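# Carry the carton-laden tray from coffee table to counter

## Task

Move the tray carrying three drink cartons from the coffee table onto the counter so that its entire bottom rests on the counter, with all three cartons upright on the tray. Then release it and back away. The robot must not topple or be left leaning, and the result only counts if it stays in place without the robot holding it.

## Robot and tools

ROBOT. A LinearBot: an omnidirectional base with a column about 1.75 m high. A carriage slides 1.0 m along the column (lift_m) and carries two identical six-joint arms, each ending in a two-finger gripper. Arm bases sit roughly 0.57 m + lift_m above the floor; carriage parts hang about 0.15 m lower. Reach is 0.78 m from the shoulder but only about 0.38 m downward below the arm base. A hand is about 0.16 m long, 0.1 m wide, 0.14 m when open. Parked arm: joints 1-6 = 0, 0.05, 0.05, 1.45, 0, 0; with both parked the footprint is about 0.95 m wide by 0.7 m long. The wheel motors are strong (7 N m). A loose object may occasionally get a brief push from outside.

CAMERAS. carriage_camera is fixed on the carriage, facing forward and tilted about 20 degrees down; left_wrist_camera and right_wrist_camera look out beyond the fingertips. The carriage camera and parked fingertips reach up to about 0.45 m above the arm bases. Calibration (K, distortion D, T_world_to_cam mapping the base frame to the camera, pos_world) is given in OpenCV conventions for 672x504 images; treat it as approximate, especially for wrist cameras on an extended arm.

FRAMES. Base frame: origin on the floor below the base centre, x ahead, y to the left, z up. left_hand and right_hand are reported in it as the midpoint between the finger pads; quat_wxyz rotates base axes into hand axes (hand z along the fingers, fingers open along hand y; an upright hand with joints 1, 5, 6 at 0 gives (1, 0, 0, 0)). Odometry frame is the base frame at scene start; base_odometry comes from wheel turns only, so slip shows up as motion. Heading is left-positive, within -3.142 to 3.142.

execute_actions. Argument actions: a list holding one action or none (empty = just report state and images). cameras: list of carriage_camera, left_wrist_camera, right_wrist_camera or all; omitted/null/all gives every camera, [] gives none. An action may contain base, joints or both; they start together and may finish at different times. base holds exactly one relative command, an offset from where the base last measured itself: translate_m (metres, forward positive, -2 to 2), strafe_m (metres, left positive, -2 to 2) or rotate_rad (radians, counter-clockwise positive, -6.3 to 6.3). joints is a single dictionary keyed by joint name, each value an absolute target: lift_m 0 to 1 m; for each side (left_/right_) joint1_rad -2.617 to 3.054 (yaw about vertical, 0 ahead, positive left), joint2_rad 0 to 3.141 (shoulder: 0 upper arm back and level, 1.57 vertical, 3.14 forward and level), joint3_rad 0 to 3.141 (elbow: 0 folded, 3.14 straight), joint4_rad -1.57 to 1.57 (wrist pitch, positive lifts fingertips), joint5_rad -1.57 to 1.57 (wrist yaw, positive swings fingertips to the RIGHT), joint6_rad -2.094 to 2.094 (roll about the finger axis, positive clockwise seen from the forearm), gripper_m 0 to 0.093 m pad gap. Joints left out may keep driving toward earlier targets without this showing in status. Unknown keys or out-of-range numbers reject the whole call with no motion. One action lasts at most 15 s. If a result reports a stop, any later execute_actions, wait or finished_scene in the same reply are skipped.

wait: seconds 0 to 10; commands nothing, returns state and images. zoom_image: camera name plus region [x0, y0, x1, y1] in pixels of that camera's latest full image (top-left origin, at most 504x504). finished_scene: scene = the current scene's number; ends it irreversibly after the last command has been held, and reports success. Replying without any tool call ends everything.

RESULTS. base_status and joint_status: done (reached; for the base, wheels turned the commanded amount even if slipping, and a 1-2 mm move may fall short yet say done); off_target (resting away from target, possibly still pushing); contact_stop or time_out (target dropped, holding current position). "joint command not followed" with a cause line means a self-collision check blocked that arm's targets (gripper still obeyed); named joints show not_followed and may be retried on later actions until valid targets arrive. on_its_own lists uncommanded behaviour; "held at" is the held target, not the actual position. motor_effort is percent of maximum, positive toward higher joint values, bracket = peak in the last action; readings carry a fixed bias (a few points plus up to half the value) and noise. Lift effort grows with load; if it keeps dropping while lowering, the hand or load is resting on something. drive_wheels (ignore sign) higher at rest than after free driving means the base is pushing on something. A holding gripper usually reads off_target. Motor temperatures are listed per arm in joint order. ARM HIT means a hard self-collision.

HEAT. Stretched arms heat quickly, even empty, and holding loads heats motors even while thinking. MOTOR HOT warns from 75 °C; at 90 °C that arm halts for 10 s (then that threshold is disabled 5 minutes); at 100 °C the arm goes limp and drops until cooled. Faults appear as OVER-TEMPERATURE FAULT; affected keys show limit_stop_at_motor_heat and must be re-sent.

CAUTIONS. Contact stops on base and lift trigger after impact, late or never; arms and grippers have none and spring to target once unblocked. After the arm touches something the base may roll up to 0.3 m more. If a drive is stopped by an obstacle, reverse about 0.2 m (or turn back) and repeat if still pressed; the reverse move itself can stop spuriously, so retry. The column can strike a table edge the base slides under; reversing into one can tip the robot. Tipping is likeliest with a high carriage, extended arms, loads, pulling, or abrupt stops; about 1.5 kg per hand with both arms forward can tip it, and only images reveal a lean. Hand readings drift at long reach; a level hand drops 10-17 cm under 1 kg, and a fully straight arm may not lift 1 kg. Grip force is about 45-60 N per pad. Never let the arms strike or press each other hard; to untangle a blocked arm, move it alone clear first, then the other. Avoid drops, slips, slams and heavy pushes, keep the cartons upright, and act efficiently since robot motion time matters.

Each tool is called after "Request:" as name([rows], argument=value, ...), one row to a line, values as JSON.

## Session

Request:
execute_actions(actions=[])

Scene clock: 0.00 s.
Motor temperatures (°C, as the motors report them): left_arm=[21 32 24 26 24 22] | right_arm=[23 30 25 23 23 25]
base_odometry: x=+0.000 y=+0.000 heading=+0.000 (m, m, rad; odometry frame)
base_status: not commanded
joint_positions: lift_m=+0.299 left_joint1_rad=+0.004 left_joint2_rad=+0.059 left_joint3_rad=+0.059 left_joint4_rad=+1.429 left_joint5_rad=+0.049 left_joint6_rad=+0.016 left_gripper_m=+0.094 right_joint1_rad=+0.011 right_joint2_rad=+0.076 right_joint3_rad=+0.044 right_joint4_rad=+1.430 right_joint5_rad=+0.003 right_joint6_rad=-0.028 right_gripper_m=+0.094
joint_status: not commanded
motor_effort: lift_m=+19 drive_wheels=+0 (%)
left_hand: x=+0.3125 y=+0.3103 z=+1.2829 quat_wxyz=(+0.997, +0.025, +0.071, +0.008) (m; base frame)
right_hand: x=+0.3224 y=-0.3186 z=+1.2784 quat_wxyz=(+0.996, +0.000, +0.087, -0.008) (m; base frame)
pictures: carriage_camera, left_wrist_camera, right_wrist_camera
camera_calibration (this result's frames):
carriage_camera: T_world_to_cam=[[0.0456414, -0.998838, -0.0154756, 0.00831968], [-0.305134, 0.000811825, -0.952309, 1.26575], [0.951215, 0.0481869, -0.304742, 0.19818], [0, 0, 0, 1]] pos_world=[0.197331, -0.0022672, 1.26591]
left_wrist_camera: T_world_to_cam=[[0.000946618, -0.999733, -0.0230832, 0.339987], [0.72556, 0.0165715, -0.68796, 0.651045], [0.688159, -0.016097, 0.725382, -1.01496], [0, 0, 0, 1]] pos_world=[0.225758, 0.31277, 1.19197]
right_wrist_camera: T_world_to_cam=[[-0.021882, -0.999358, -0.0283738, -0.278736], [0.693187, 0.0052852, -0.720739, 0.706949], [0.720426, -0.0354396, 0.692626, -1.00265], [0, 0, 0, 1]] pos_world=[0.226186, -0.317827, 1.19608]
Images, in order (width x height): carriage_camera 672x504, left_wrist_camera 672x504, right_wrist_camera 672x504.

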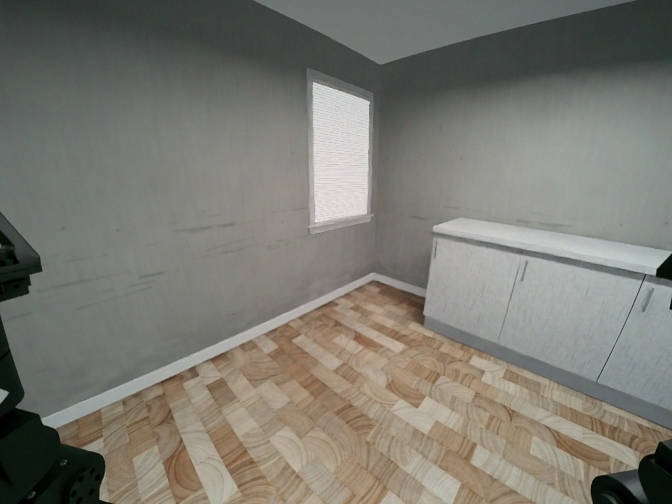

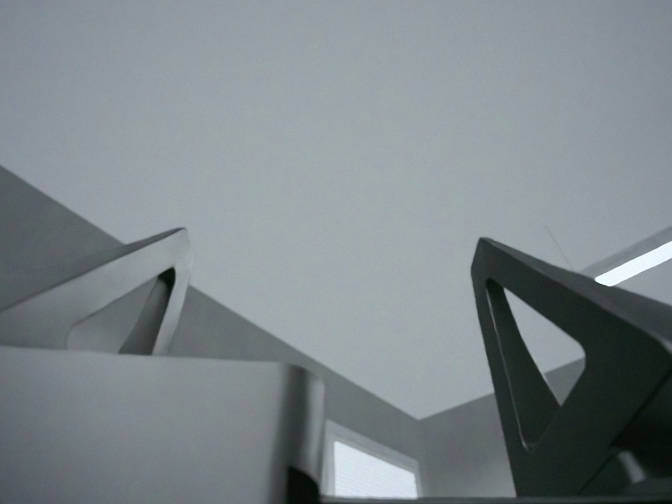

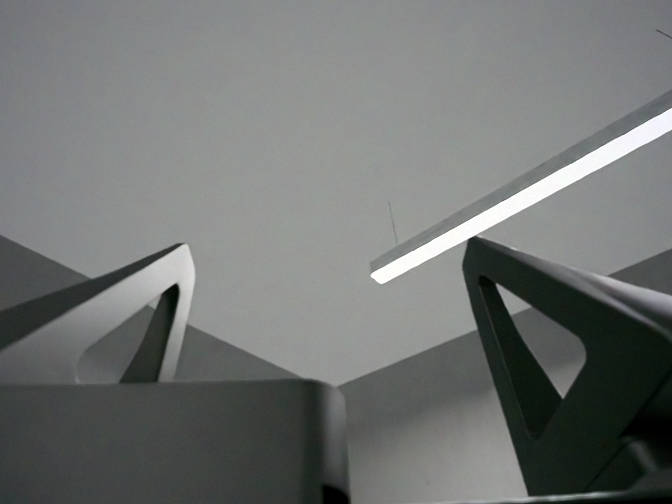

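Request:
zoom_image(camera="carriage_camera", region=[400, 200, 672, 440])

Region (400, 200, 672, 440) of carriage_camera's 672x504 image, scaled by 1.853, with more detail than that image has; it fills the top 445 rows of this view, and the rest is white.

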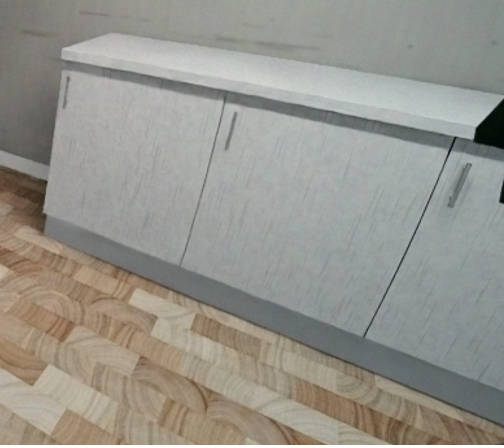

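Request:
execute_actions([
  {"base": {"rotate_rad": 2.38}},
], cameras=["carriage_camera"])

Scene clock: 8.97 s.
Motor temperatures (°C, as the motors report them): left_arm=[21 32 25 26 24 22] | right_arm=[23 30 26 23 23 25]
base_odometry: x=+0.000 y=+0.000 heading=+2.379 (m, m, rad; odometry frame)
base_status: done
joint_positions: lift_m=+0.299 left_joint1_rad=+0.004 left_joint2_rad=+0.059 left_joint3_rad=+0.059 left_joint4_rad=+1.425 left_joint5_rad=+0.049 left_joint6_rad=+0.016 left_gripper_m=+0.094 right_joint1_rad=+0.011 right_joint2_rad=+0.076 right_joint3_rad=+0.044 right_joint4_rad=+1.428 right_joint5_rad=+0.003 right_joint6_rad=-0.028 right_gripper_m=+0.095
joint_status: not commanded
motor_effort: lift_m=+18(19) drive_wheels=+13(24) (%)
left_hand: x=+0.3134 y=+0.3103 z=+1.2828 quat_wxyz=(+0.997, +0.025, +0.072, +0.008) (m; base frame)
right_hand: x=+0.3226 y=-0.3186 z=+1.2784 quat_wxyz=(+0.996, +0.000, +0.087, -0.008) (m; base frame)
pictures: carriage_camera
camera_calibration (this result's frames):
carriage_camera: T_world_to_cam=[[0.0456414, -0.998838, -0.0154756, 0.00831968], [-0.305134, 0.000811825, -0.952309, 1.26575], [0.951215, 0.0481869, -0.304742, 0.19818], [0, 0, 0, 1]] pos_world=[0.197331, -0.0022672, 1.26591]
Images, in order (width x height): carriage_camera 672x504.

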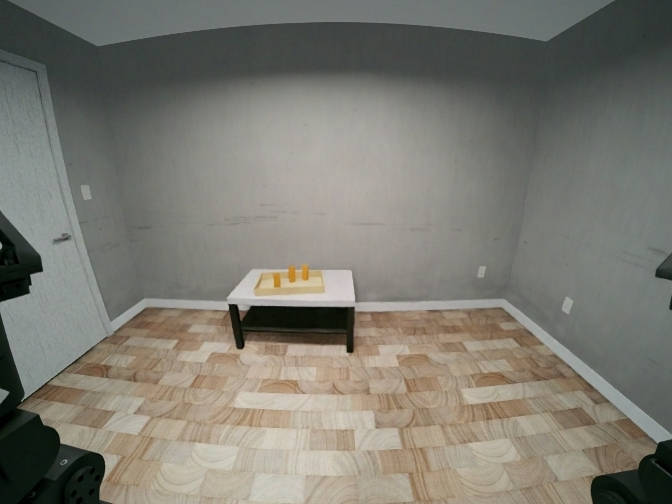

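Request:
zoom_image(camera="carriage_camera", region=[220, 255, 370, 360])

Region (220, 255, 370, 360) of carriage_camera's 672x504 image, scaled by 3.360, with more detail than that image has; it fills the top 353 rows of this view, and the rest is white.

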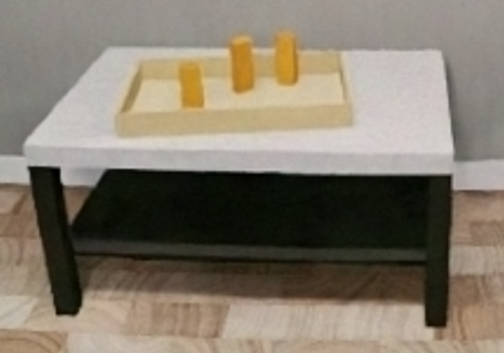

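Request:
execute_actions([
  {"base": {"rotate_rad": 0.246}},
], cameras=["carriage_camera"])

Request:
execute_actions([
  {"base": {"translate_m": 1.31}, "joints": {"lift_m": 0.32, "left_joint1_rad": -0.205, "left_joint2_rad": 2.44, "left_joint3_rad": 1.17, "left_joint4_rad": -0.30, "left_joint5_rad": 0, "left_joint6_rad": -0.21, "left_gripper_m": 0.07, "right_joint1_rad": 0.215, "right_joint2_rad": 2.44, "right_joint3_rad": 1.17, "right_joint4_rad": -0.30, "right_joint5_rad": 0, "right_joint6_rad": 0.22, "right_gripper_m": 0.07}},
], cameras=["carriage_camera"])

Scene clock: 23.70 s.
Motor temperatures (°C, as the motors report them): left_arm=[21 31 26 26 24 22] | right_arm=[23 29 27 23 23 25]
base_odometry: x=+0.000 y=+0.000 heading=+2.625 (m, m, rad; odometry frame)
base_status: done
joint_positions: lift_m=+0.299 left_joint1_rad=+0.004 left_joint2_rad=+0.059 left_joint3_rad=+0.059 left_joint4_rad=+1.425 left_joint5_rad=+0.049 left_joint6_rad=+0.016 left_gripper_m=+0.094 right_joint1_rad=+0.011 right_joint2_rad=+0.076 right_joint3_rad=+0.044 right_joint4_rad=+1.428 right_joint5_rad=+0.003 right_joint6_rad=-0.028 right_gripper_m=+0.095
joint_status: not commanded
motor_effort: lift_m=+19(19) drive_wheels=+13(22) (%)
left_hand: x=+0.3133 y=+0.3103 z=+1.2828 quat_wxyz=(+0.997, +0.025, +0.072, +0.008) (m; base frame)
right_hand: x=+0.3226 y=-0.3186 z=+1.2784 quat_wxyz=(+0.996, +0.000, +0.087, -0.008) (m; base frame)
pictures: carriage_camera
camera_calibration (this result's frames):
carriage_camera: T_world_to_cam=[[0.0456414, -0.998838, -0.0154756, 0.00831968], [-0.305134, 0.000811825, -0.952309, 1.26575], [0.951215, 0.0481869, -0.304742, 0.19818], [0, 0, 0, 1]] pos_world=[0.197331, -0.0022672, 1.26591]
Images, in order (width x height): carriage_camera 672x504.

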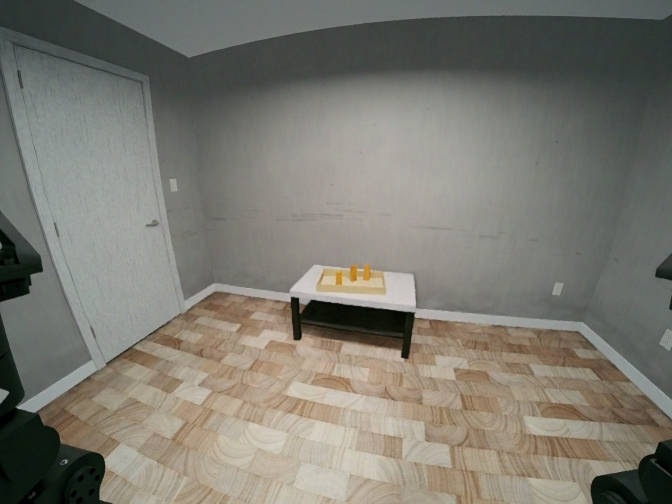

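Scene clock: 28.60 s.
Motor temperatures (°C, as the motors report them): left_arm=[21 32 26 26 24 22] | right_arm=[23 31 27 23 23 25]
base_odometry: x=-1.140 y=+0.645 heading=+2.626 (m, m, rad; odometry frame)
base_status: done
joint_positions: lift_m=+0.320 left_joint1_rad=-0.197 left_joint2_rad=+2.439 left_joint3_rad=+1.160 left_joint4_rad=-0.305 left_joint5_rad=+0.005 left_joint6_rad=-0.202 left_gripper_m=+0.070 right_joint1_rad=+0.209 right_joint2_rad=+2.436 right_joint3_rad=+1.167 right_joint4_rad=-0.295 right_joint5_rad=+0.002 right_joint6_rad=+0.216 right_gripper_m=+0.070
joint_status: all done
motor_effort: lift_m=+18(23) drive_wheels=-14(36) (%)
left_hand: x=+0.6159 y=+0.2500 z=+0.6924 quat_wxyz=(-0.007, -0.002, +1.000, -0.001) (m; base frame)
right_hand: x=+0.6216 y=-0.2456 z=+0.6942 quat_wxyz=(+0.004, +0.003, +1.000, +0.000) (m; base frame)
pictures: carriage_camera
camera_calibration (this result's frames):
carriage_camera: T_world_to_cam=[[0.0456414, -0.998838, -0.0154756, 0.00864328], [-0.305134, 0.000811825, -0.952309, 1.28566], [0.951215, 0.0481869, -0.304742, 0.204552], [0, 0, 0, 1]] pos_world=[0.197331, -0.0022672, 1.28682]
Images, in order (width x height): carriage_camera 672x504.

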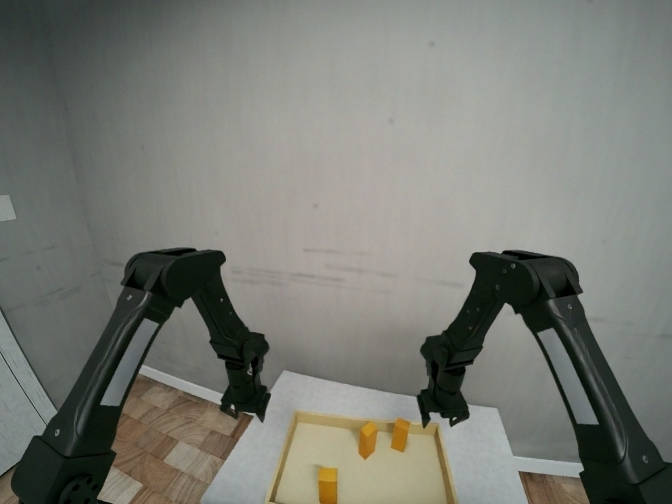

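Request:
execute_actions([
  {"base": {"rotate_rad": -0.105}, "joints": {"lift_m": 0.26}},
])

Scene clock: 30.40 s.
Motor temperatures (°C, as the motors report them): left_arm=[21 33 26 26 24 22] | right_arm=[23 32 27 23 23 25]
base_odometry: x=-1.140 y=+0.645 heading=+2.522 (m, m, rad; odometry frame)
base_status: done
joint_positions: lift_m=+0.260 left_joint1_rad=-0.204 left_joint2_rad=+2.441 left_joint3_rad=+1.160 left_joint4_rad=-0.301 left_joint5_rad=+0.003 left_joint6_rad=-0.202 left_gripper_m=+0.070 right_joint1_rad=+0.213 right_joint2_rad=+2.438 right_joint3_rad=+1.167 right_joint4_rad=-0.295 right_joint5_rad=+0.002 right_joint6_rad=+0.216 right_gripper_m=+0.070
joint_status: all done
motor_effort: lift_m=+19(19) drive_wheels=+10(18) (%)
left_hand: x=+0.6157 y=+0.2480 z=+0.6315 quat_wxyz=(-0.006, +0.001, +1.000, +0.000) (m; base frame)
right_hand: x=+0.6207 y=-0.2444 z=+0.6336 quat_wxyz=(+0.003, +0.001, +1.000, +0.000) (m; base frame)
pictures: carriage_camera, left_wrist_camera, right_wrist_camera
camera_calibration (this result's frames):
carriage_camera: T_world_to_cam=[[0.0456414, -0.998838, -0.0154756, 0.00771423], [-0.305134, 0.000811825, -0.952309, 1.22849], [0.951215, 0.0481869, -0.304742, 0.186257], [0, 0, 0, 1]] pos_world=[0.197331, -0.0022672, 1.22678]
left_wrist_camera: T_world_to_cam=[[0.0134897, -0.99958, -0.025662, 0.256225], [-0.808571, -0.026003, 0.587824, 0.133439], [-0.588244, 0.01282, -0.808582, 0.995321], [0, 0, 0, 1]] pos_world=[0.68993, 0.246827, 0.732935]
right_wrist_camera: T_world_to_cam=[[-0.00256595, -0.999493, 0.0317495, -0.266529], [-0.810205, 0.0206877, 0.585781, 0.144178], [-0.586141, -0.0242205, -0.809847, 0.997339], [0, 0, 0, 1]] pos_world=[0.700711, -0.24522, 0.731698]
Images, in order (width x height): carriage_camera 672x504, left_wrist_camera 672x504, right_wrist_camera 672x504.

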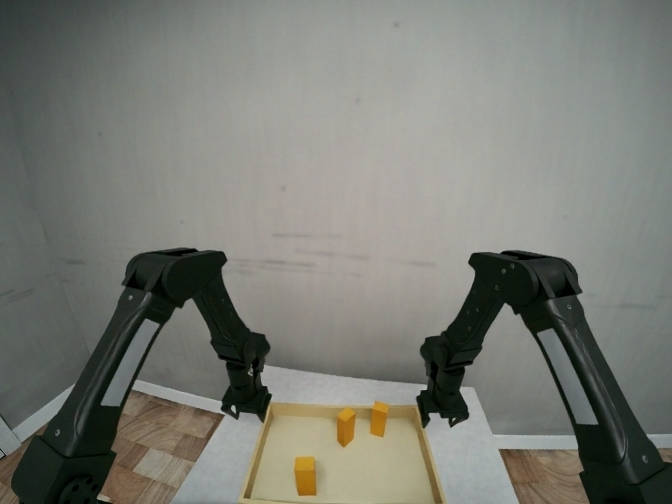

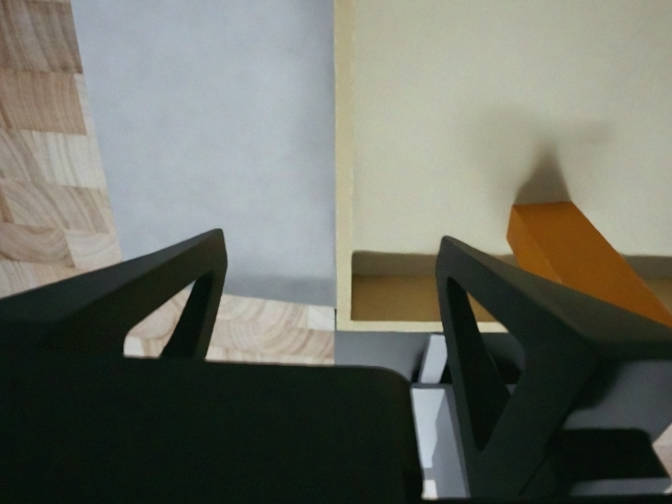

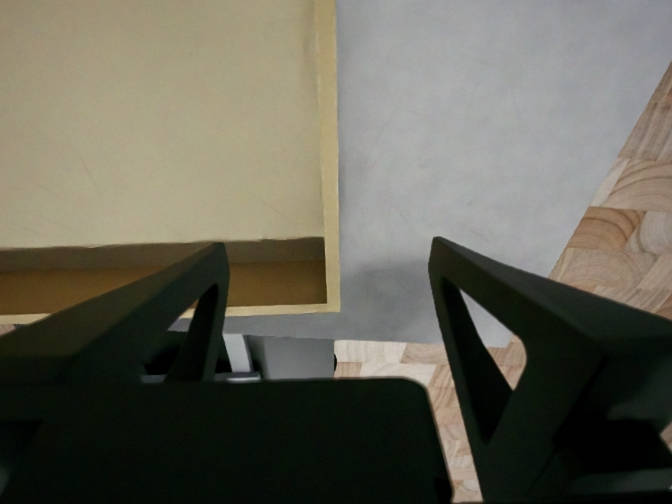

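Request:
execute_actions([
  {"joints": {"lift_m": 0.14, "left_joint1_rad": -0.215}},
], cameras=["left_wrist_camera", "right_wrist_camera"])

Scene clock: 36.97 s.
Motor temperatures (°C, as the motors report them): left_arm=[21 34 26 26 24 22] | right_arm=[23 34 27 23 23 25]
base_odometry: x=-1.140 y=+0.645 heading=+2.522 (m, m, rad; odometry frame)
base_status: not commanded
joint_positions: lift_m=+0.140 left_joint1_rad=-0.205 left_joint2_rad=+2.441 left_joint3_rad=+1.160 left_joint4_rad=-0.300 left_joint5_rad=+0.003 left_joint6_rad=-0.202 left_gripper_m=+0.070 right_joint1_rad=+0.213 right_joint2_rad=+2.437 right_joint3_rad=+1.167 right_joint4_rad=-0.295 right_joint5_rad=+0.002 right_joint6_rad=+0.216 right_gripper_m=+0.070
joint_status: all done
motor_effort: lift_m=+20(20) drive_wheels=+10(10) (%)
left_hand: x=+0.6158 y=+0.2476 z=+0.5115 quat_wxyz=(-0.005, +0.002, +1.000, +0.000) (m; base frame)
right_hand: x=+0.6210 y=-0.2444 z=+0.5139 quat_wxyz=(+0.003, +0.001, +1.000, +0.000) (m; base frame)
pictures: left_wrist_camera, right_wrist_camera
camera_calibration (this result's frames):
left_wrist_camera: T_world_to_cam=[[0.0123648, -0.999598, -0.0254975, 0.253331], [-0.809039, -0.0249864, 0.587224, 0.204398], [-0.587625, 0.0133676, -0.809023, 0.898059], [0, 0, 0, 1]] pos_world=[0.689956, 0.246332, 0.612982]
right_wrist_camera: T_world_to_cam=[[-0.00258957, -0.999498, 0.0315862, -0.262582], [-0.810642, 0.0205932, 0.58518, 0.214998], [-0.585537, -0.0240898, -0.810288, 0.900481], [0, 0, 0, 1]] pos_world=[0.700871, -0.245186, 0.61213]
Images, in order (width x height): left_wrist_camera 672x504, right_wrist_camera 672x504.

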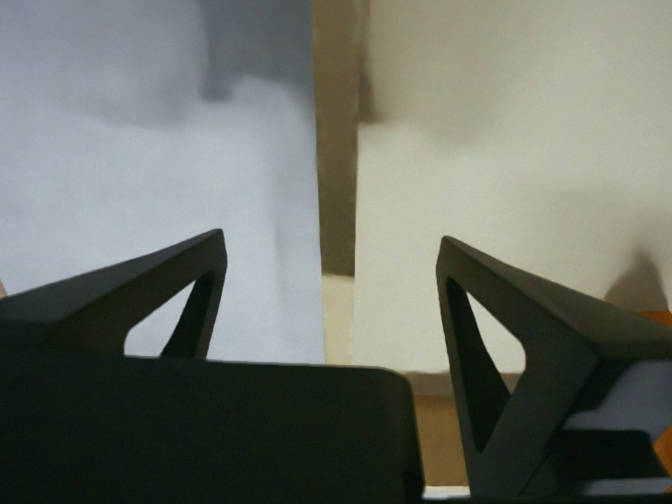

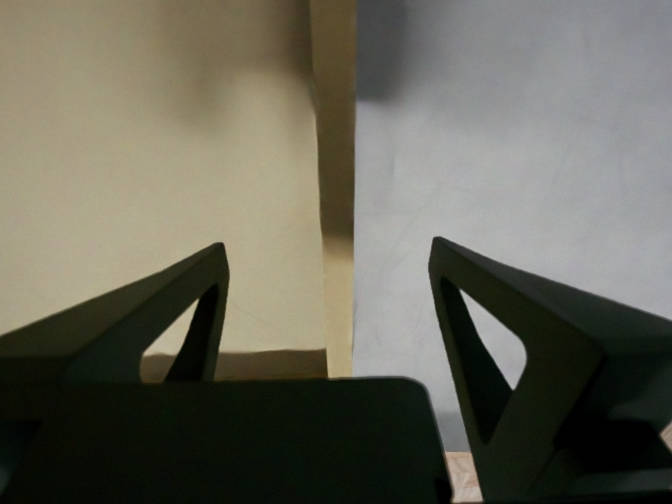

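Request:
execute_actions([
  {"joints": {"lift_m": 0.103, "left_gripper_m": 0.035, "right_gripper_m": 0.035}},
], cameras=["left_wrist_camera", "right_wrist_camera"])

Request:
execute_actions([
  {"joints": {"left_gripper_m": 0.0, "right_gripper_m": 0.0}},
])

Scene clock: 38.87 s.
Motor temperatures (°C, as the motors report them): left_arm=[21 35 26 26 24 22] | right_arm=[23 35 27 23 23 25]
base_odometry: x=-1.140 y=+0.645 heading=+2.522 (m, m, rad; odometry frame)
base_status: not commanded
joint_positions: lift_m=+0.103 left_joint1_rad=-0.205 left_joint2_rad=+2.444 left_joint3_rad=+1.160 left_joint4_rad=-0.301 left_joint5_rad=+0.003 left_joint6_rad=-0.202 left_gripper_m=+0.035 right_joint1_rad=+0.213 right_joint2_rad=+2.439 right_joint3_rad=+1.167 right_joint4_rad=-0.296 right_joint5_rad=+0.002 right_joint6_rad=+0.216 right_gripper_m=+0.035
joint_status: all done
motor_effort: lift_m=+19(21) drive_wheels=+10(10) (%)
left_hand: x=+0.6148 y=+0.2478 z=+0.4738 quat_wxyz=(-0.007, +0.002, +1.000, +0.000) (m; base frame)
right_hand: x=+0.6202 y=-0.2446 z=+0.4762 quat_wxyz=(+0.002, +0.001, +1.000, -0.001) (m; base frame)
pictures: left_wrist_camera, right_wrist_camera
camera_calibration (this result's frames):
left_wrist_camera: T_world_to_cam=[[0.0122681, -0.999578, -0.0263198, 0.253039], [-0.80684, -0.0254436, 0.590222, 0.223071], [-0.590643, 0.013995, -0.806812, 0.86758], [0, 0, 0, 1]] pos_world=[0.689309, 0.246466, 0.574972]
right_wrist_camera: T_world_to_cam=[[-0.00250639, -0.99948, 0.0321575, -0.261872], [-0.809112, 0.0209243, 0.587282, 0.23462], [-0.587649, -0.024547, -0.808743, 0.869917], [0, 0, 0, 1]] pos_world=[0.700384, -0.245291, 0.574173]
Images, in order (width x height): left_wrist_camera 672x504, right_wrist_camera 672x504.

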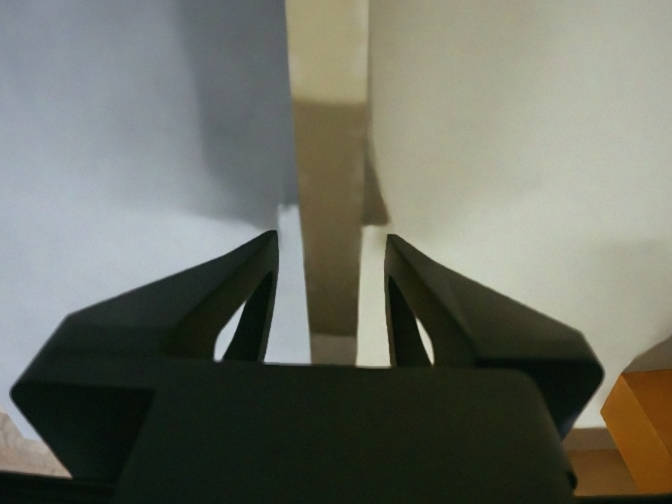

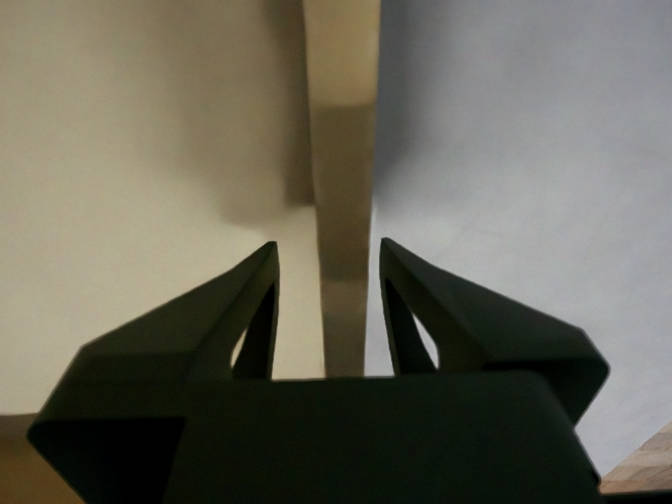

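Scene clock: 39.40 s.
Motor temperatures (°C, as the motors report them): left_arm=[21 35 26 26 24 22] | right_arm=[23 35 27 23 23 25]
base_odometry: x=-1.140 y=+0.645 heading=+2.522 (m, m, rad; odometry frame)
base_status: not commanded
joint_positions: lift_m=+0.103 left_joint1_rad=-0.206 left_joint2_rad=+2.444 left_joint3_rad=+1.160 left_joint4_rad=-0.297 left_joint5_rad=+0.004 left_joint6_rad=-0.222 left_gripper_m=+0.009 right_joint1_rad=+0.213 right_joint2_rad=+2.439 right_joint3_rad=+1.167 right_joint4_rad=-0.299 right_joint5_rad=+0.005 right_joint6_rad=+0.210 right_gripper_m=+0.009
joint_status: left_gripper_m off_target (ended at +0.009, target +0.000); right_gripper_m off_target (ended at +0.009, target +0.000)
motor_effort: lift_m=+19(19) drive_wheels=+10(10) (%)
left_hand: x=+0.6159 y=+0.2470 z=+0.4737 quat_wxyz=(-0.005, -0.008, +1.000, -0.001) (m; base frame)
right_hand: x=+0.6195 y=-0.2452 z=+0.4762 quat_wxyz=(+0.000, -0.002, +1.000, -0.002) (m; base frame)
pictures: carriage_camera, left_wrist_camera, right_wrist_camera
camera_calibration (this result's frames):
carriage_camera: T_world_to_cam=[[0.0456414, -0.998838, -0.0154756, 0.0052847], [-0.305134, 0.000811825, -0.952309, 1.07899], [0.951215, 0.0481869, -0.304742, 0.138416], [0, 0, 0, 1]] pos_world=[0.197331, -0.0022672, 1.06979]
left_wrist_camera: T_world_to_cam=[[0.0322234, -0.999193, -0.0239666, 0.238762], [-0.80885, -0.0401561, 0.586643, 0.230501], [-0.587132, 0.000481789, -0.809491, 0.870671], [0, 0, 0, 1]] pos_world=[0.689945, 0.247406, 0.575301]
right_wrist_camera: T_world_to_cam=[[0.00330309, -0.999364, 0.0355038, -0.267665], [-0.807572, 0.0182731, 0.589486, 0.231388], [-0.58976, -0.030619, -0.806998, 0.868466], [0, 0, 0, 1]] pos_world=[0.699933, -0.245131, 0.573953]
Images, in order (width x height): carriage_camera 672x504, left_wrist_camera 672x504, right_wrist_camera 672x504.

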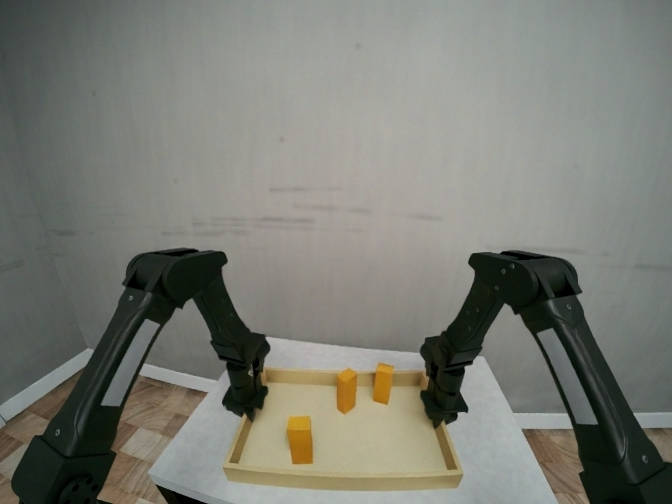

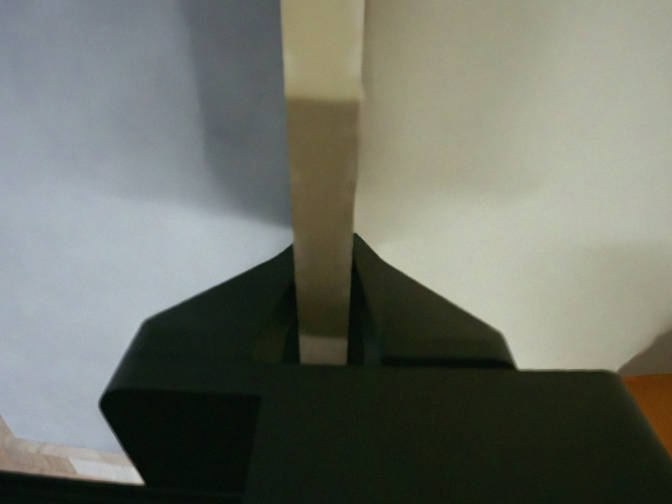

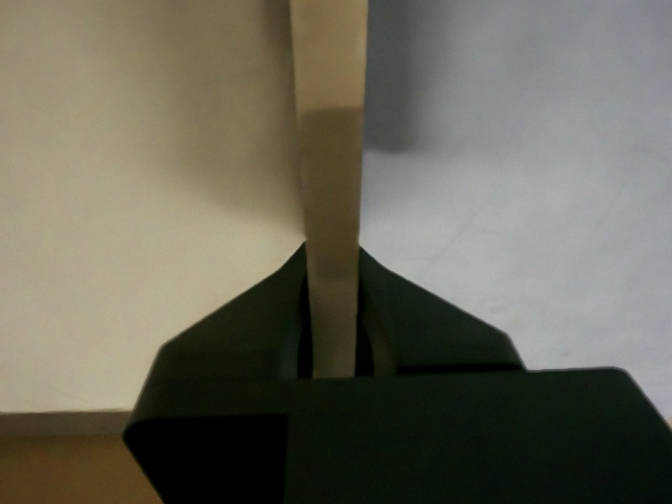

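Both sides are gripped. I'll lift with the shoulder sag compensated from the start.

Request:
execute_actions([
  {"joints": {"lift_m": 0.14, "left_joint2_rad": 2.408, "right_joint2_rad": 2.408}},
], cameras=["carriage_camera"])

Scene clock: 40.67 s.
Motor temperatures (°C, as the motors report them): left_arm=[21 35 26 26 24 22] | right_arm=[23 36 27 23 23 25]
base_odometry: x=-1.140 y=+0.645 heading=+2.522 (m, m, rad; odometry frame)
base_status: not commanded
joint_positions: lift_m=+0.140 left_joint1_rad=-0.206 left_joint2_rad=+2.437 left_joint3_rad=+1.160 left_joint4_rad=-0.300 left_joint5_rad=+0.006 left_joint6_rad=-0.224 left_gripper_m=+0.009 right_joint1_rad=+0.213 right_joint2_rad=+2.427 right_joint3_rad=+1.167 right_joint4_rad=-0.305 right_joint5_rad=+0.008 right_joint6_rad=+0.208 right_gripper_m=+0.009
joint_status: all done
motor_effort: lift_m=+20(24) drive_wheels=+10(10) (%)
left_hand: x=+0.6169 y=+0.2465 z=+0.5130 quat_wxyz=(-0.004, -0.009, +1.000, -0.002) (m; base frame)
right_hand: x=+0.6212 y=-0.2453 z=+0.5170 quat_wxyz=(+0.003, -0.002, +1.000, -0.003) (m; base frame)
pictures: carriage_camera
camera_calibration (this result's frames):
carriage_camera: T_world_to_cam=[[0.0456414, -0.998838, -0.0154756, 0.00585645], [-0.305134, 0.000811825, -0.952309, 1.11417], [0.951215, 0.0481869, -0.304742, 0.149674], [0, 0, 0, 1]] pos_world=[0.197331, -0.0022672, 1.10674]
Images, in order (width x height): carriage_camera 672x504.

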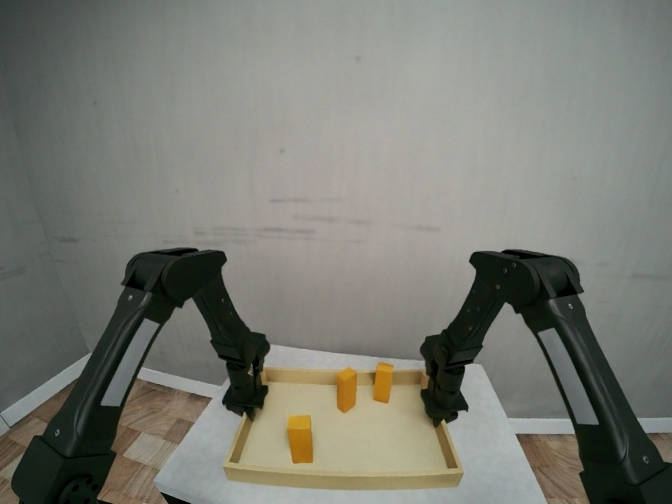

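Request:
execute_actions([
  {"base": {"translate_m": -2.0}, "joints": {"lift_m": 0.61}},
], cameras=["carriage_camera"])

Request:
zoom_image(camera="carriage_camera", region=[220, 345, 470, 495])

Scene clock: 53.03 s.
Motor temperatures (°C, as the motors report them): left_arm=[21 39 26 26 24 22] | right_arm=[23 41 27 23 23 25]
base_odometry: x=+0.486 y=-0.519 heading=+2.521 (m, m, rad; odometry frame)
base_status: done
joint_positions: lift_m=+0.610 left_joint1_rad=-0.206 left_joint2_rad=+2.436 left_joint3_rad=+1.160 left_joint4_rad=-0.302 left_joint5_rad=+0.005 left_joint6_rad=-0.224 left_gripper_m=+0.009 right_joint1_rad=+0.213 right_joint2_rad=+2.428 right_joint3_rad=+1.167 right_joint4_rad=-0.305 right_joint5_rad=+0.007 right_joint6_rad=+0.208 right_gripper_m=+0.009
joint_status: all done
motor_effort: lift_m=+20(23) drive_wheels=-13(36) (%)
left_hand: x=+0.6165 y=+0.2467 z=+0.9831 quat_wxyz=(-0.004, -0.009, +1.000, -0.002) (m; base frame)
right_hand: x=+0.6212 y=-0.2453 z=+0.9868 quat_wxyz=(+0.003, -0.002, +1.000, -0.003) (m; base frame)
pictures: carriage_camera
camera_calibration (this result's frames):
carriage_camera: T_world_to_cam=[[0.0456414, -0.998838, -0.0154756, 0.0131299], [-0.305134, 0.000811825, -0.952309, 1.56175], [0.951215, 0.0481869, -0.304742, 0.292901], [0, 0, 0, 1]] pos_world=[0.197331, -0.0022672, 1.57673]
Images, in order (width x height): carriage_camera 672x504.

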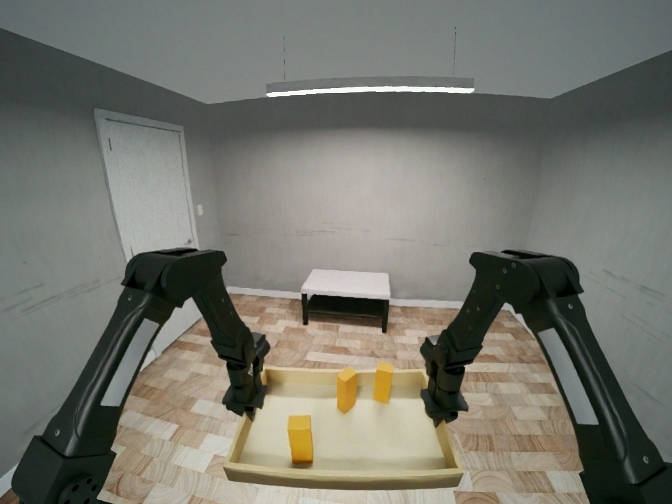

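Region (220, 345, 470, 495) of carriage_camera's 672x504 image, scaled by 2.016, with more detail than that image has; it fills the top 302 rows of this view, and the rest is white.

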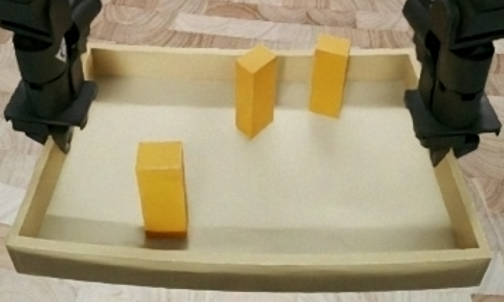

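Request:
execute_actions([
  {"base": {"rotate_rad": 1.5}},
], cameras=["carriage_camera"])

Request:
execute_actions([
  {"base": {"rotate_rad": 1.5}},
], cameras=["carriage_camera"])

Scene clock: 57.20 s.
Motor temperatures (°C, as the motors report them): left_arm=[21 40 26 26 24 22] | right_arm=[23 42 27 23 23 25]
base_odometry: x=+0.486 y=-0.519 heading=-2.263 (m, m, rad; odometry frame)
base_status: done
joint_positions: lift_m=+0.610 left_joint1_rad=-0.204 left_joint2_rad=+2.436 left_joint3_rad=+1.160 left_joint4_rad=-0.297 left_joint5_rad=+0.005 left_joint6_rad=-0.226 left_gripper_m=+0.009 right_joint1_rad=+0.212 right_joint2_rad=+2.428 right_joint3_rad=+1.167 right_joint4_rad=-0.297 right_joint5_rad=+0.007 right_joint6_rad=+0.206 right_gripper_m=+0.009
joint_status: not commanded
motor_effort: lift_m=+20(20) drive_wheels=+16(34) (%)
left_hand: x=+0.6179 y=+0.2469 z=+0.9831 quat_wxyz=(-0.002, -0.011, +1.000, -0.002) (m; base frame)
right_hand: x=+0.6230 y=-0.2452 z=+0.9868 quat_wxyz=(+0.007, -0.003, +1.000, -0.002) (m; base frame)
pictures: carriage_camera
camera_calibration (this result's frames):
carriage_camera: T_world_to_cam=[[0.0456414, -0.998838, -0.0154756, 0.0131299], [-0.305134, 0.000811825, -0.952309, 1.56175], [0.951215, 0.0481869, -0.304742, 0.292901], [0, 0, 0, 1]] pos_world=[0.197331, -0.0022672, 1.57673]
Images, in order (width x height): carriage_camera 672x504.

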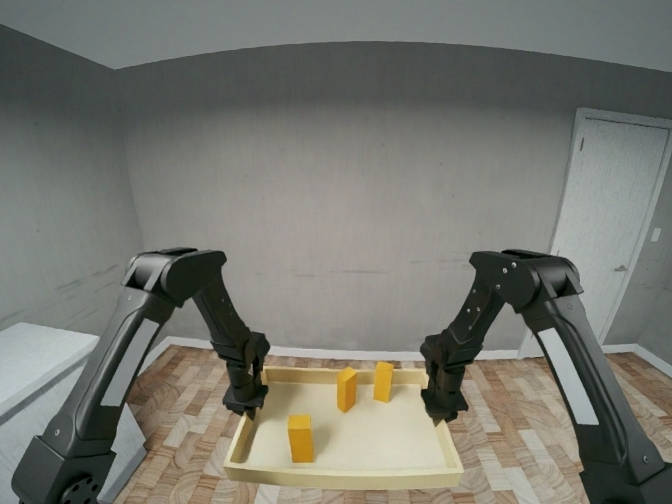

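Scene clock: 60.33 s.
Motor temperatures (°C, as the motors report them): left_arm=[21 41 26 26 24 22] | right_arm=[23 43 27 23 23 25]
base_odometry: x=+0.485 y=-0.519 heading=-0.764 (m, m, rad; odometry frame)
base_status: done
joint_positions: lift_m=+0.610 left_joint1_rad=-0.204 left_joint2_rad=+2.436 left_joint3_rad=+1.160 left_joint4_rad=-0.296 left_joint5_rad=+0.005 left_joint6_rad=-0.226 left_gripper_m=+0.009 right_joint1_rad=+0.212 right_joint2_rad=+2.428 right_joint3_rad=+1.167 right_joint4_rad=-0.297 right_joint5_rad=+0.007 right_joint6_rad=+0.206 right_gripper_m=+0.009
joint_status: not commanded
motor_effort: lift_m=+20(20) drive_wheels=+16(32) (%)
left_hand: x=+0.6182 y=+0.2469 z=+0.9831 quat_wxyz=(-0.001, -0.011, +1.000, -0.003) (m; base frame)
right_hand: x=+0.6234 y=-0.2452 z=+0.9868 quat_wxyz=(+0.007, -0.003, +1.000, -0.002) (m; base frame)
pictures: carriage_camera
camera_calibration (this result's frames):
carriage_camera: T_world_to_cam=[[0.0456414, -0.998838, -0.0154756, 0.0131299], [-0.305134, 0.000811825, -0.952309, 1.56175], [0.951215, 0.0481869, -0.304742, 0.292901], [0, 0, 0, 1]] pos_world=[0.197331, -0.0022672, 1.57673]
Images, in order (width x height): carriage_camera 672x504.

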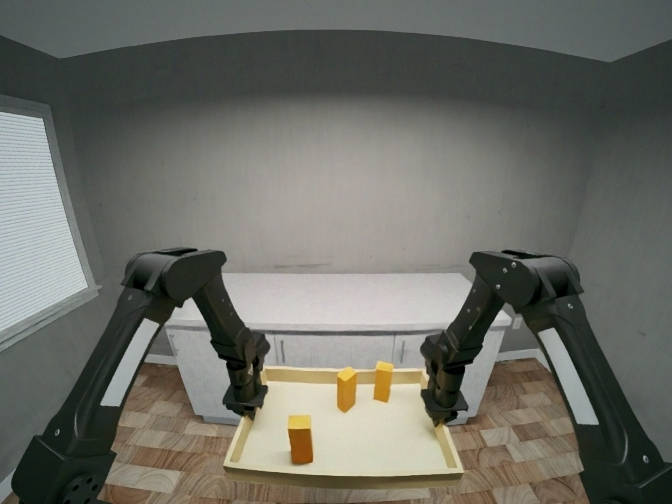

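Request:
zoom_image(camera="carriage_camera", region=[230, 260, 450, 370])

Region (230, 260, 450, 370) of carriage_camera's 672x504 image, scaled by 2.291, with more detail than that image has.

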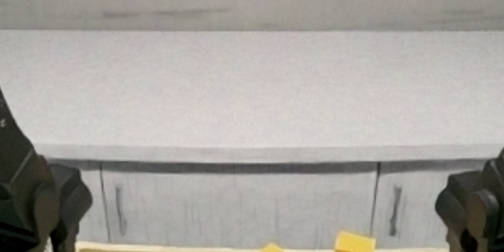

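Request:
execute_actions([
  {"base": {"translate_m": 0.79}},
])

Scene clock: 68.43 s.
Motor temperatures (°C, as the motors report them): left_arm=[21 43 27 26 24 22] | right_arm=[23 46 27 23 23 25]
base_odometry: x=+1.057 y=-1.064 heading=-0.762 (m, m, rad; odometry frame)
base_status: done
joint_positions: lift_m=+0.610 left_joint1_rad=-0.204 left_joint2_rad=+2.436 left_joint3_rad=+1.160 left_joint4_rad=-0.300 left_joint5_rad=+0.008 left_joint6_rad=-0.226 left_gripper_m=+0.009 right_joint1_rad=+0.212 right_joint2_rad=+2.428 right_joint3_rad=+1.167 right_joint4_rad=-0.303 right_joint5_rad=+0.006 right_joint6_rad=+0.206 right_gripper_m=+0.009
joint_status: not commanded
motor_effort: lift_m=+20(20) drive_wheels=-14(35) (%)
left_hand: x=+0.6170 y=+0.2467 z=+0.9831 quat_wxyz=(-0.004, -0.011, +1.000, -0.003) (m; base frame)
right_hand: x=+0.6216 y=-0.2453 z=+0.9867 quat_wxyz=(+0.004, -0.003, +1.000, -0.002) (m; base frame)
pictures: carriage_camera, left_wrist_camera, right_wrist_camera
camera_calibration (this result's frames):
carriage_camera: T_world_to_cam=[[0.0456414, -0.998838, -0.0154756, 0.0131298], [-0.305134, 0.000811825, -0.952309, 1.56175], [0.951215, 0.0481869, -0.304742, 0.2929], [0, 0, 0, 1]] pos_world=[0.197331, -0.0022672, 1.57673]
left_wrist_camera: T_world_to_cam=[[0.037262, -0.999108, -0.0198473, 0.243452], [-0.810196, -0.0418309, 0.584664, -0.0641807], [-0.584973, -0.00570556, -0.811032, 1.28535], [0, 0, 0, 1]] pos_world=[0.690822, 0.247884, 1.08481]
right_wrist_camera: T_world_to_cam=[[0.00573571, -0.99936, 0.0353001, -0.287273], [-0.811469, 0.0159774, 0.584177, -0.0607961], [-0.584367, -0.0319956, -0.810858, 1.28182], [0, 0, 0, 1]] pos_world=[0.701369, -0.245105, 1.08503]
Images, in order (width x height): carriage_camera 672x504, left_wrist_camera 672x504, right_wrist_camera 672x504.

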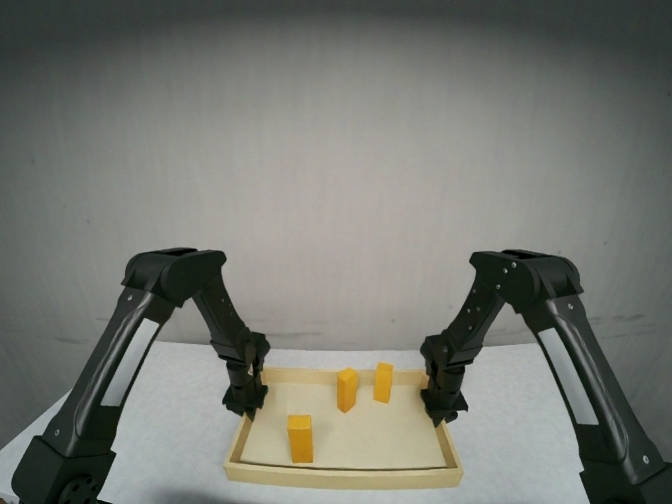

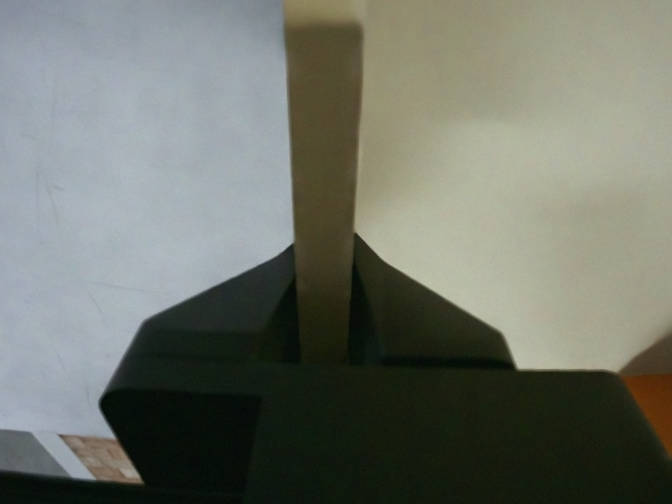

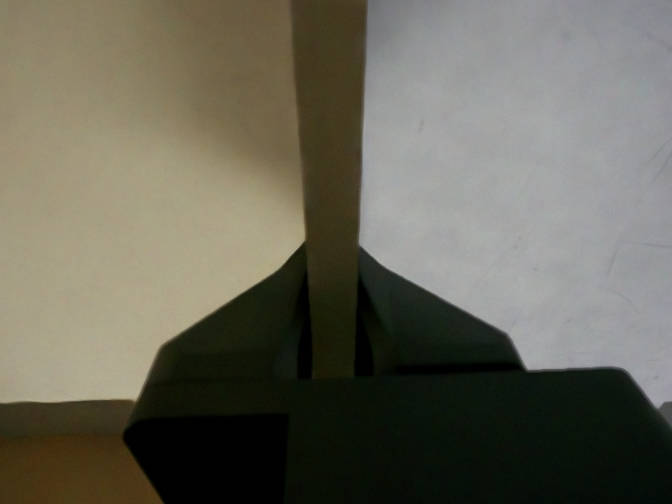

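The tray is over the counter, with the counter edge where it was in scene 1. I'll lower it in two steps.

Request:
execute_actions([
  {"joints": {"lift_m": 0.568}},
], cameras=[])

Request:
execute_actions([
  {"joints": {"lift_m": 0.555}},
], cameras=["carriage_camera", "right_wrist_camera"])

Scene clock: 70.03 s.
Motor temperatures (°C, as the motors report them): left_arm=[21 44 27 26 24 22] | right_arm=[23 46 27 23 23 25]
base_odometry: x=+1.057 y=-1.064 heading=-0.762 (m, m, rad; odometry frame)
base_status: not commanded
joint_positions: lift_m=+0.568 left_joint1_rad=-0.204 left_joint2_rad=+2.438 left_joint3_rad=+1.160 left_joint4_rad=-0.305 left_joint5_rad=+0.007 left_joint6_rad=-0.226 left_gripper_m=+0.009 right_joint1_rad=+0.212 right_joint2_rad=+2.434 right_joint3_rad=+1.167 right_joint4_rad=-0.303 right_joint5_rad=+0.002 right_joint6_rad=+0.207 right_gripper_m=+0.009
joint_status: all done
motor_effort: lift_m=+20(22) drive_wheels=-14(14) (%)
left_hand: x=+0.6157 y=+0.2470 z=+0.9406 quat_wxyz=(-0.006, -0.011, +1.000, -0.002) (m; base frame)
right_hand: x=+0.6199 y=-0.2451 z=+0.9425 quat_wxyz=(+0.001, -0.003, +1.000, -0.001) (m; base frame)
pictures: none
No camera images: the call's "cameras" was empty. Leave "cameras" out to get every camera's image.

Scene clock: 70.53 s.
Motor temperatures (°C, as the motors report them): left_arm=[21 44 27 26 24 22] | right_arm=[23 46 27 23 23 25]
base_odometry: x=+1.057 y=-1.064 heading=-0.762 (m, m, rad; odometry frame)
base_status: not commanded
joint_positions: lift_m=+0.555 left_joint1_rad=-0.204 left_joint2_rad=+2.421 left_joint3_rad=+1.160 left_joint4_rad=-0.318 left_joint5_rad=+0.005 left_joint6_rad=-0.226 left_gripper_m=+0.009 right_joint1_rad=+0.212 right_joint2_rad=+2.416 right_joint3_rad=+1.167 right_joint4_rad=-0.316 right_joint5_rad=+0.005 right_joint6_rad=+0.207 right_gripper_m=+0.009
joint_status: all done
motor_effort: lift_m=+18(18) drive_wheels=-14(14) (%)
left_hand: x=+0.6173 y=+0.2471 z=+0.9333 quat_wxyz=(-0.004, -0.011, +1.000, -0.002) (m; base frame)
right_hand: x=+0.6221 y=-0.2450 z=+0.9360 quat_wxyz=(+0.004, -0.002, +1.000, -0.002) (m; base frame)
pictures: carriage_camera, right_wrist_camera
camera_calibration (this result's frames):
carriage_camera: T_world_to_cam=[[0.0456414, -0.998838, -0.0154756, 0.0122815], [-0.305134, 0.000811825, -0.952309, 1.50954], [0.951215, 0.0481869, -0.304742, 0.276194], [0, 0, 0, 1]] pos_world=[0.197331, -0.0022672, 1.52191]
right_wrist_camera: T_world_to_cam=[[0.00498883, -0.999403, 0.0341751, -0.283666], [-0.811318, 0.0159335, 0.584388, -0.0310518], [-0.584584, -0.0306423, -0.810754, 1.24138], [0, 0, 0, 1]] pos_world=[0.701911, -0.244963, 1.03429]
Images, in order (width x height): carriage_camera 672x504, right_wrist_camera 672x504.

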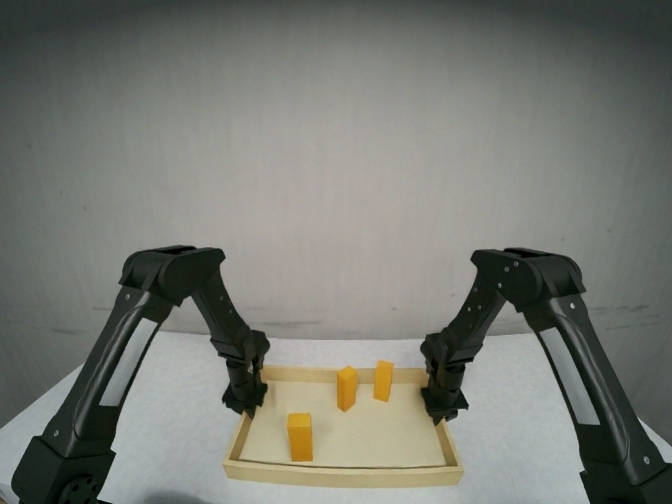

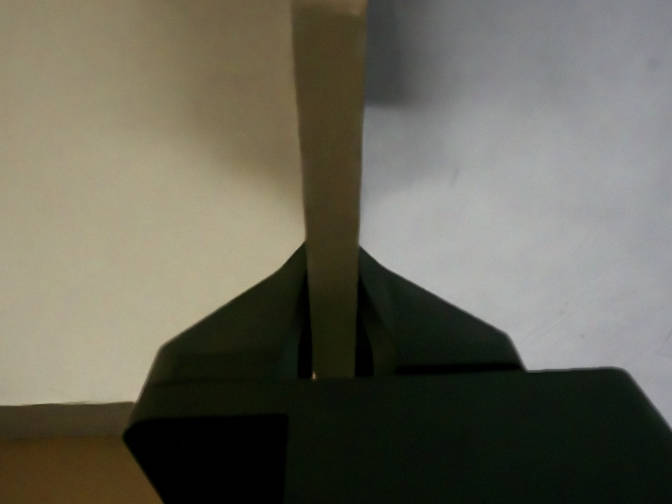

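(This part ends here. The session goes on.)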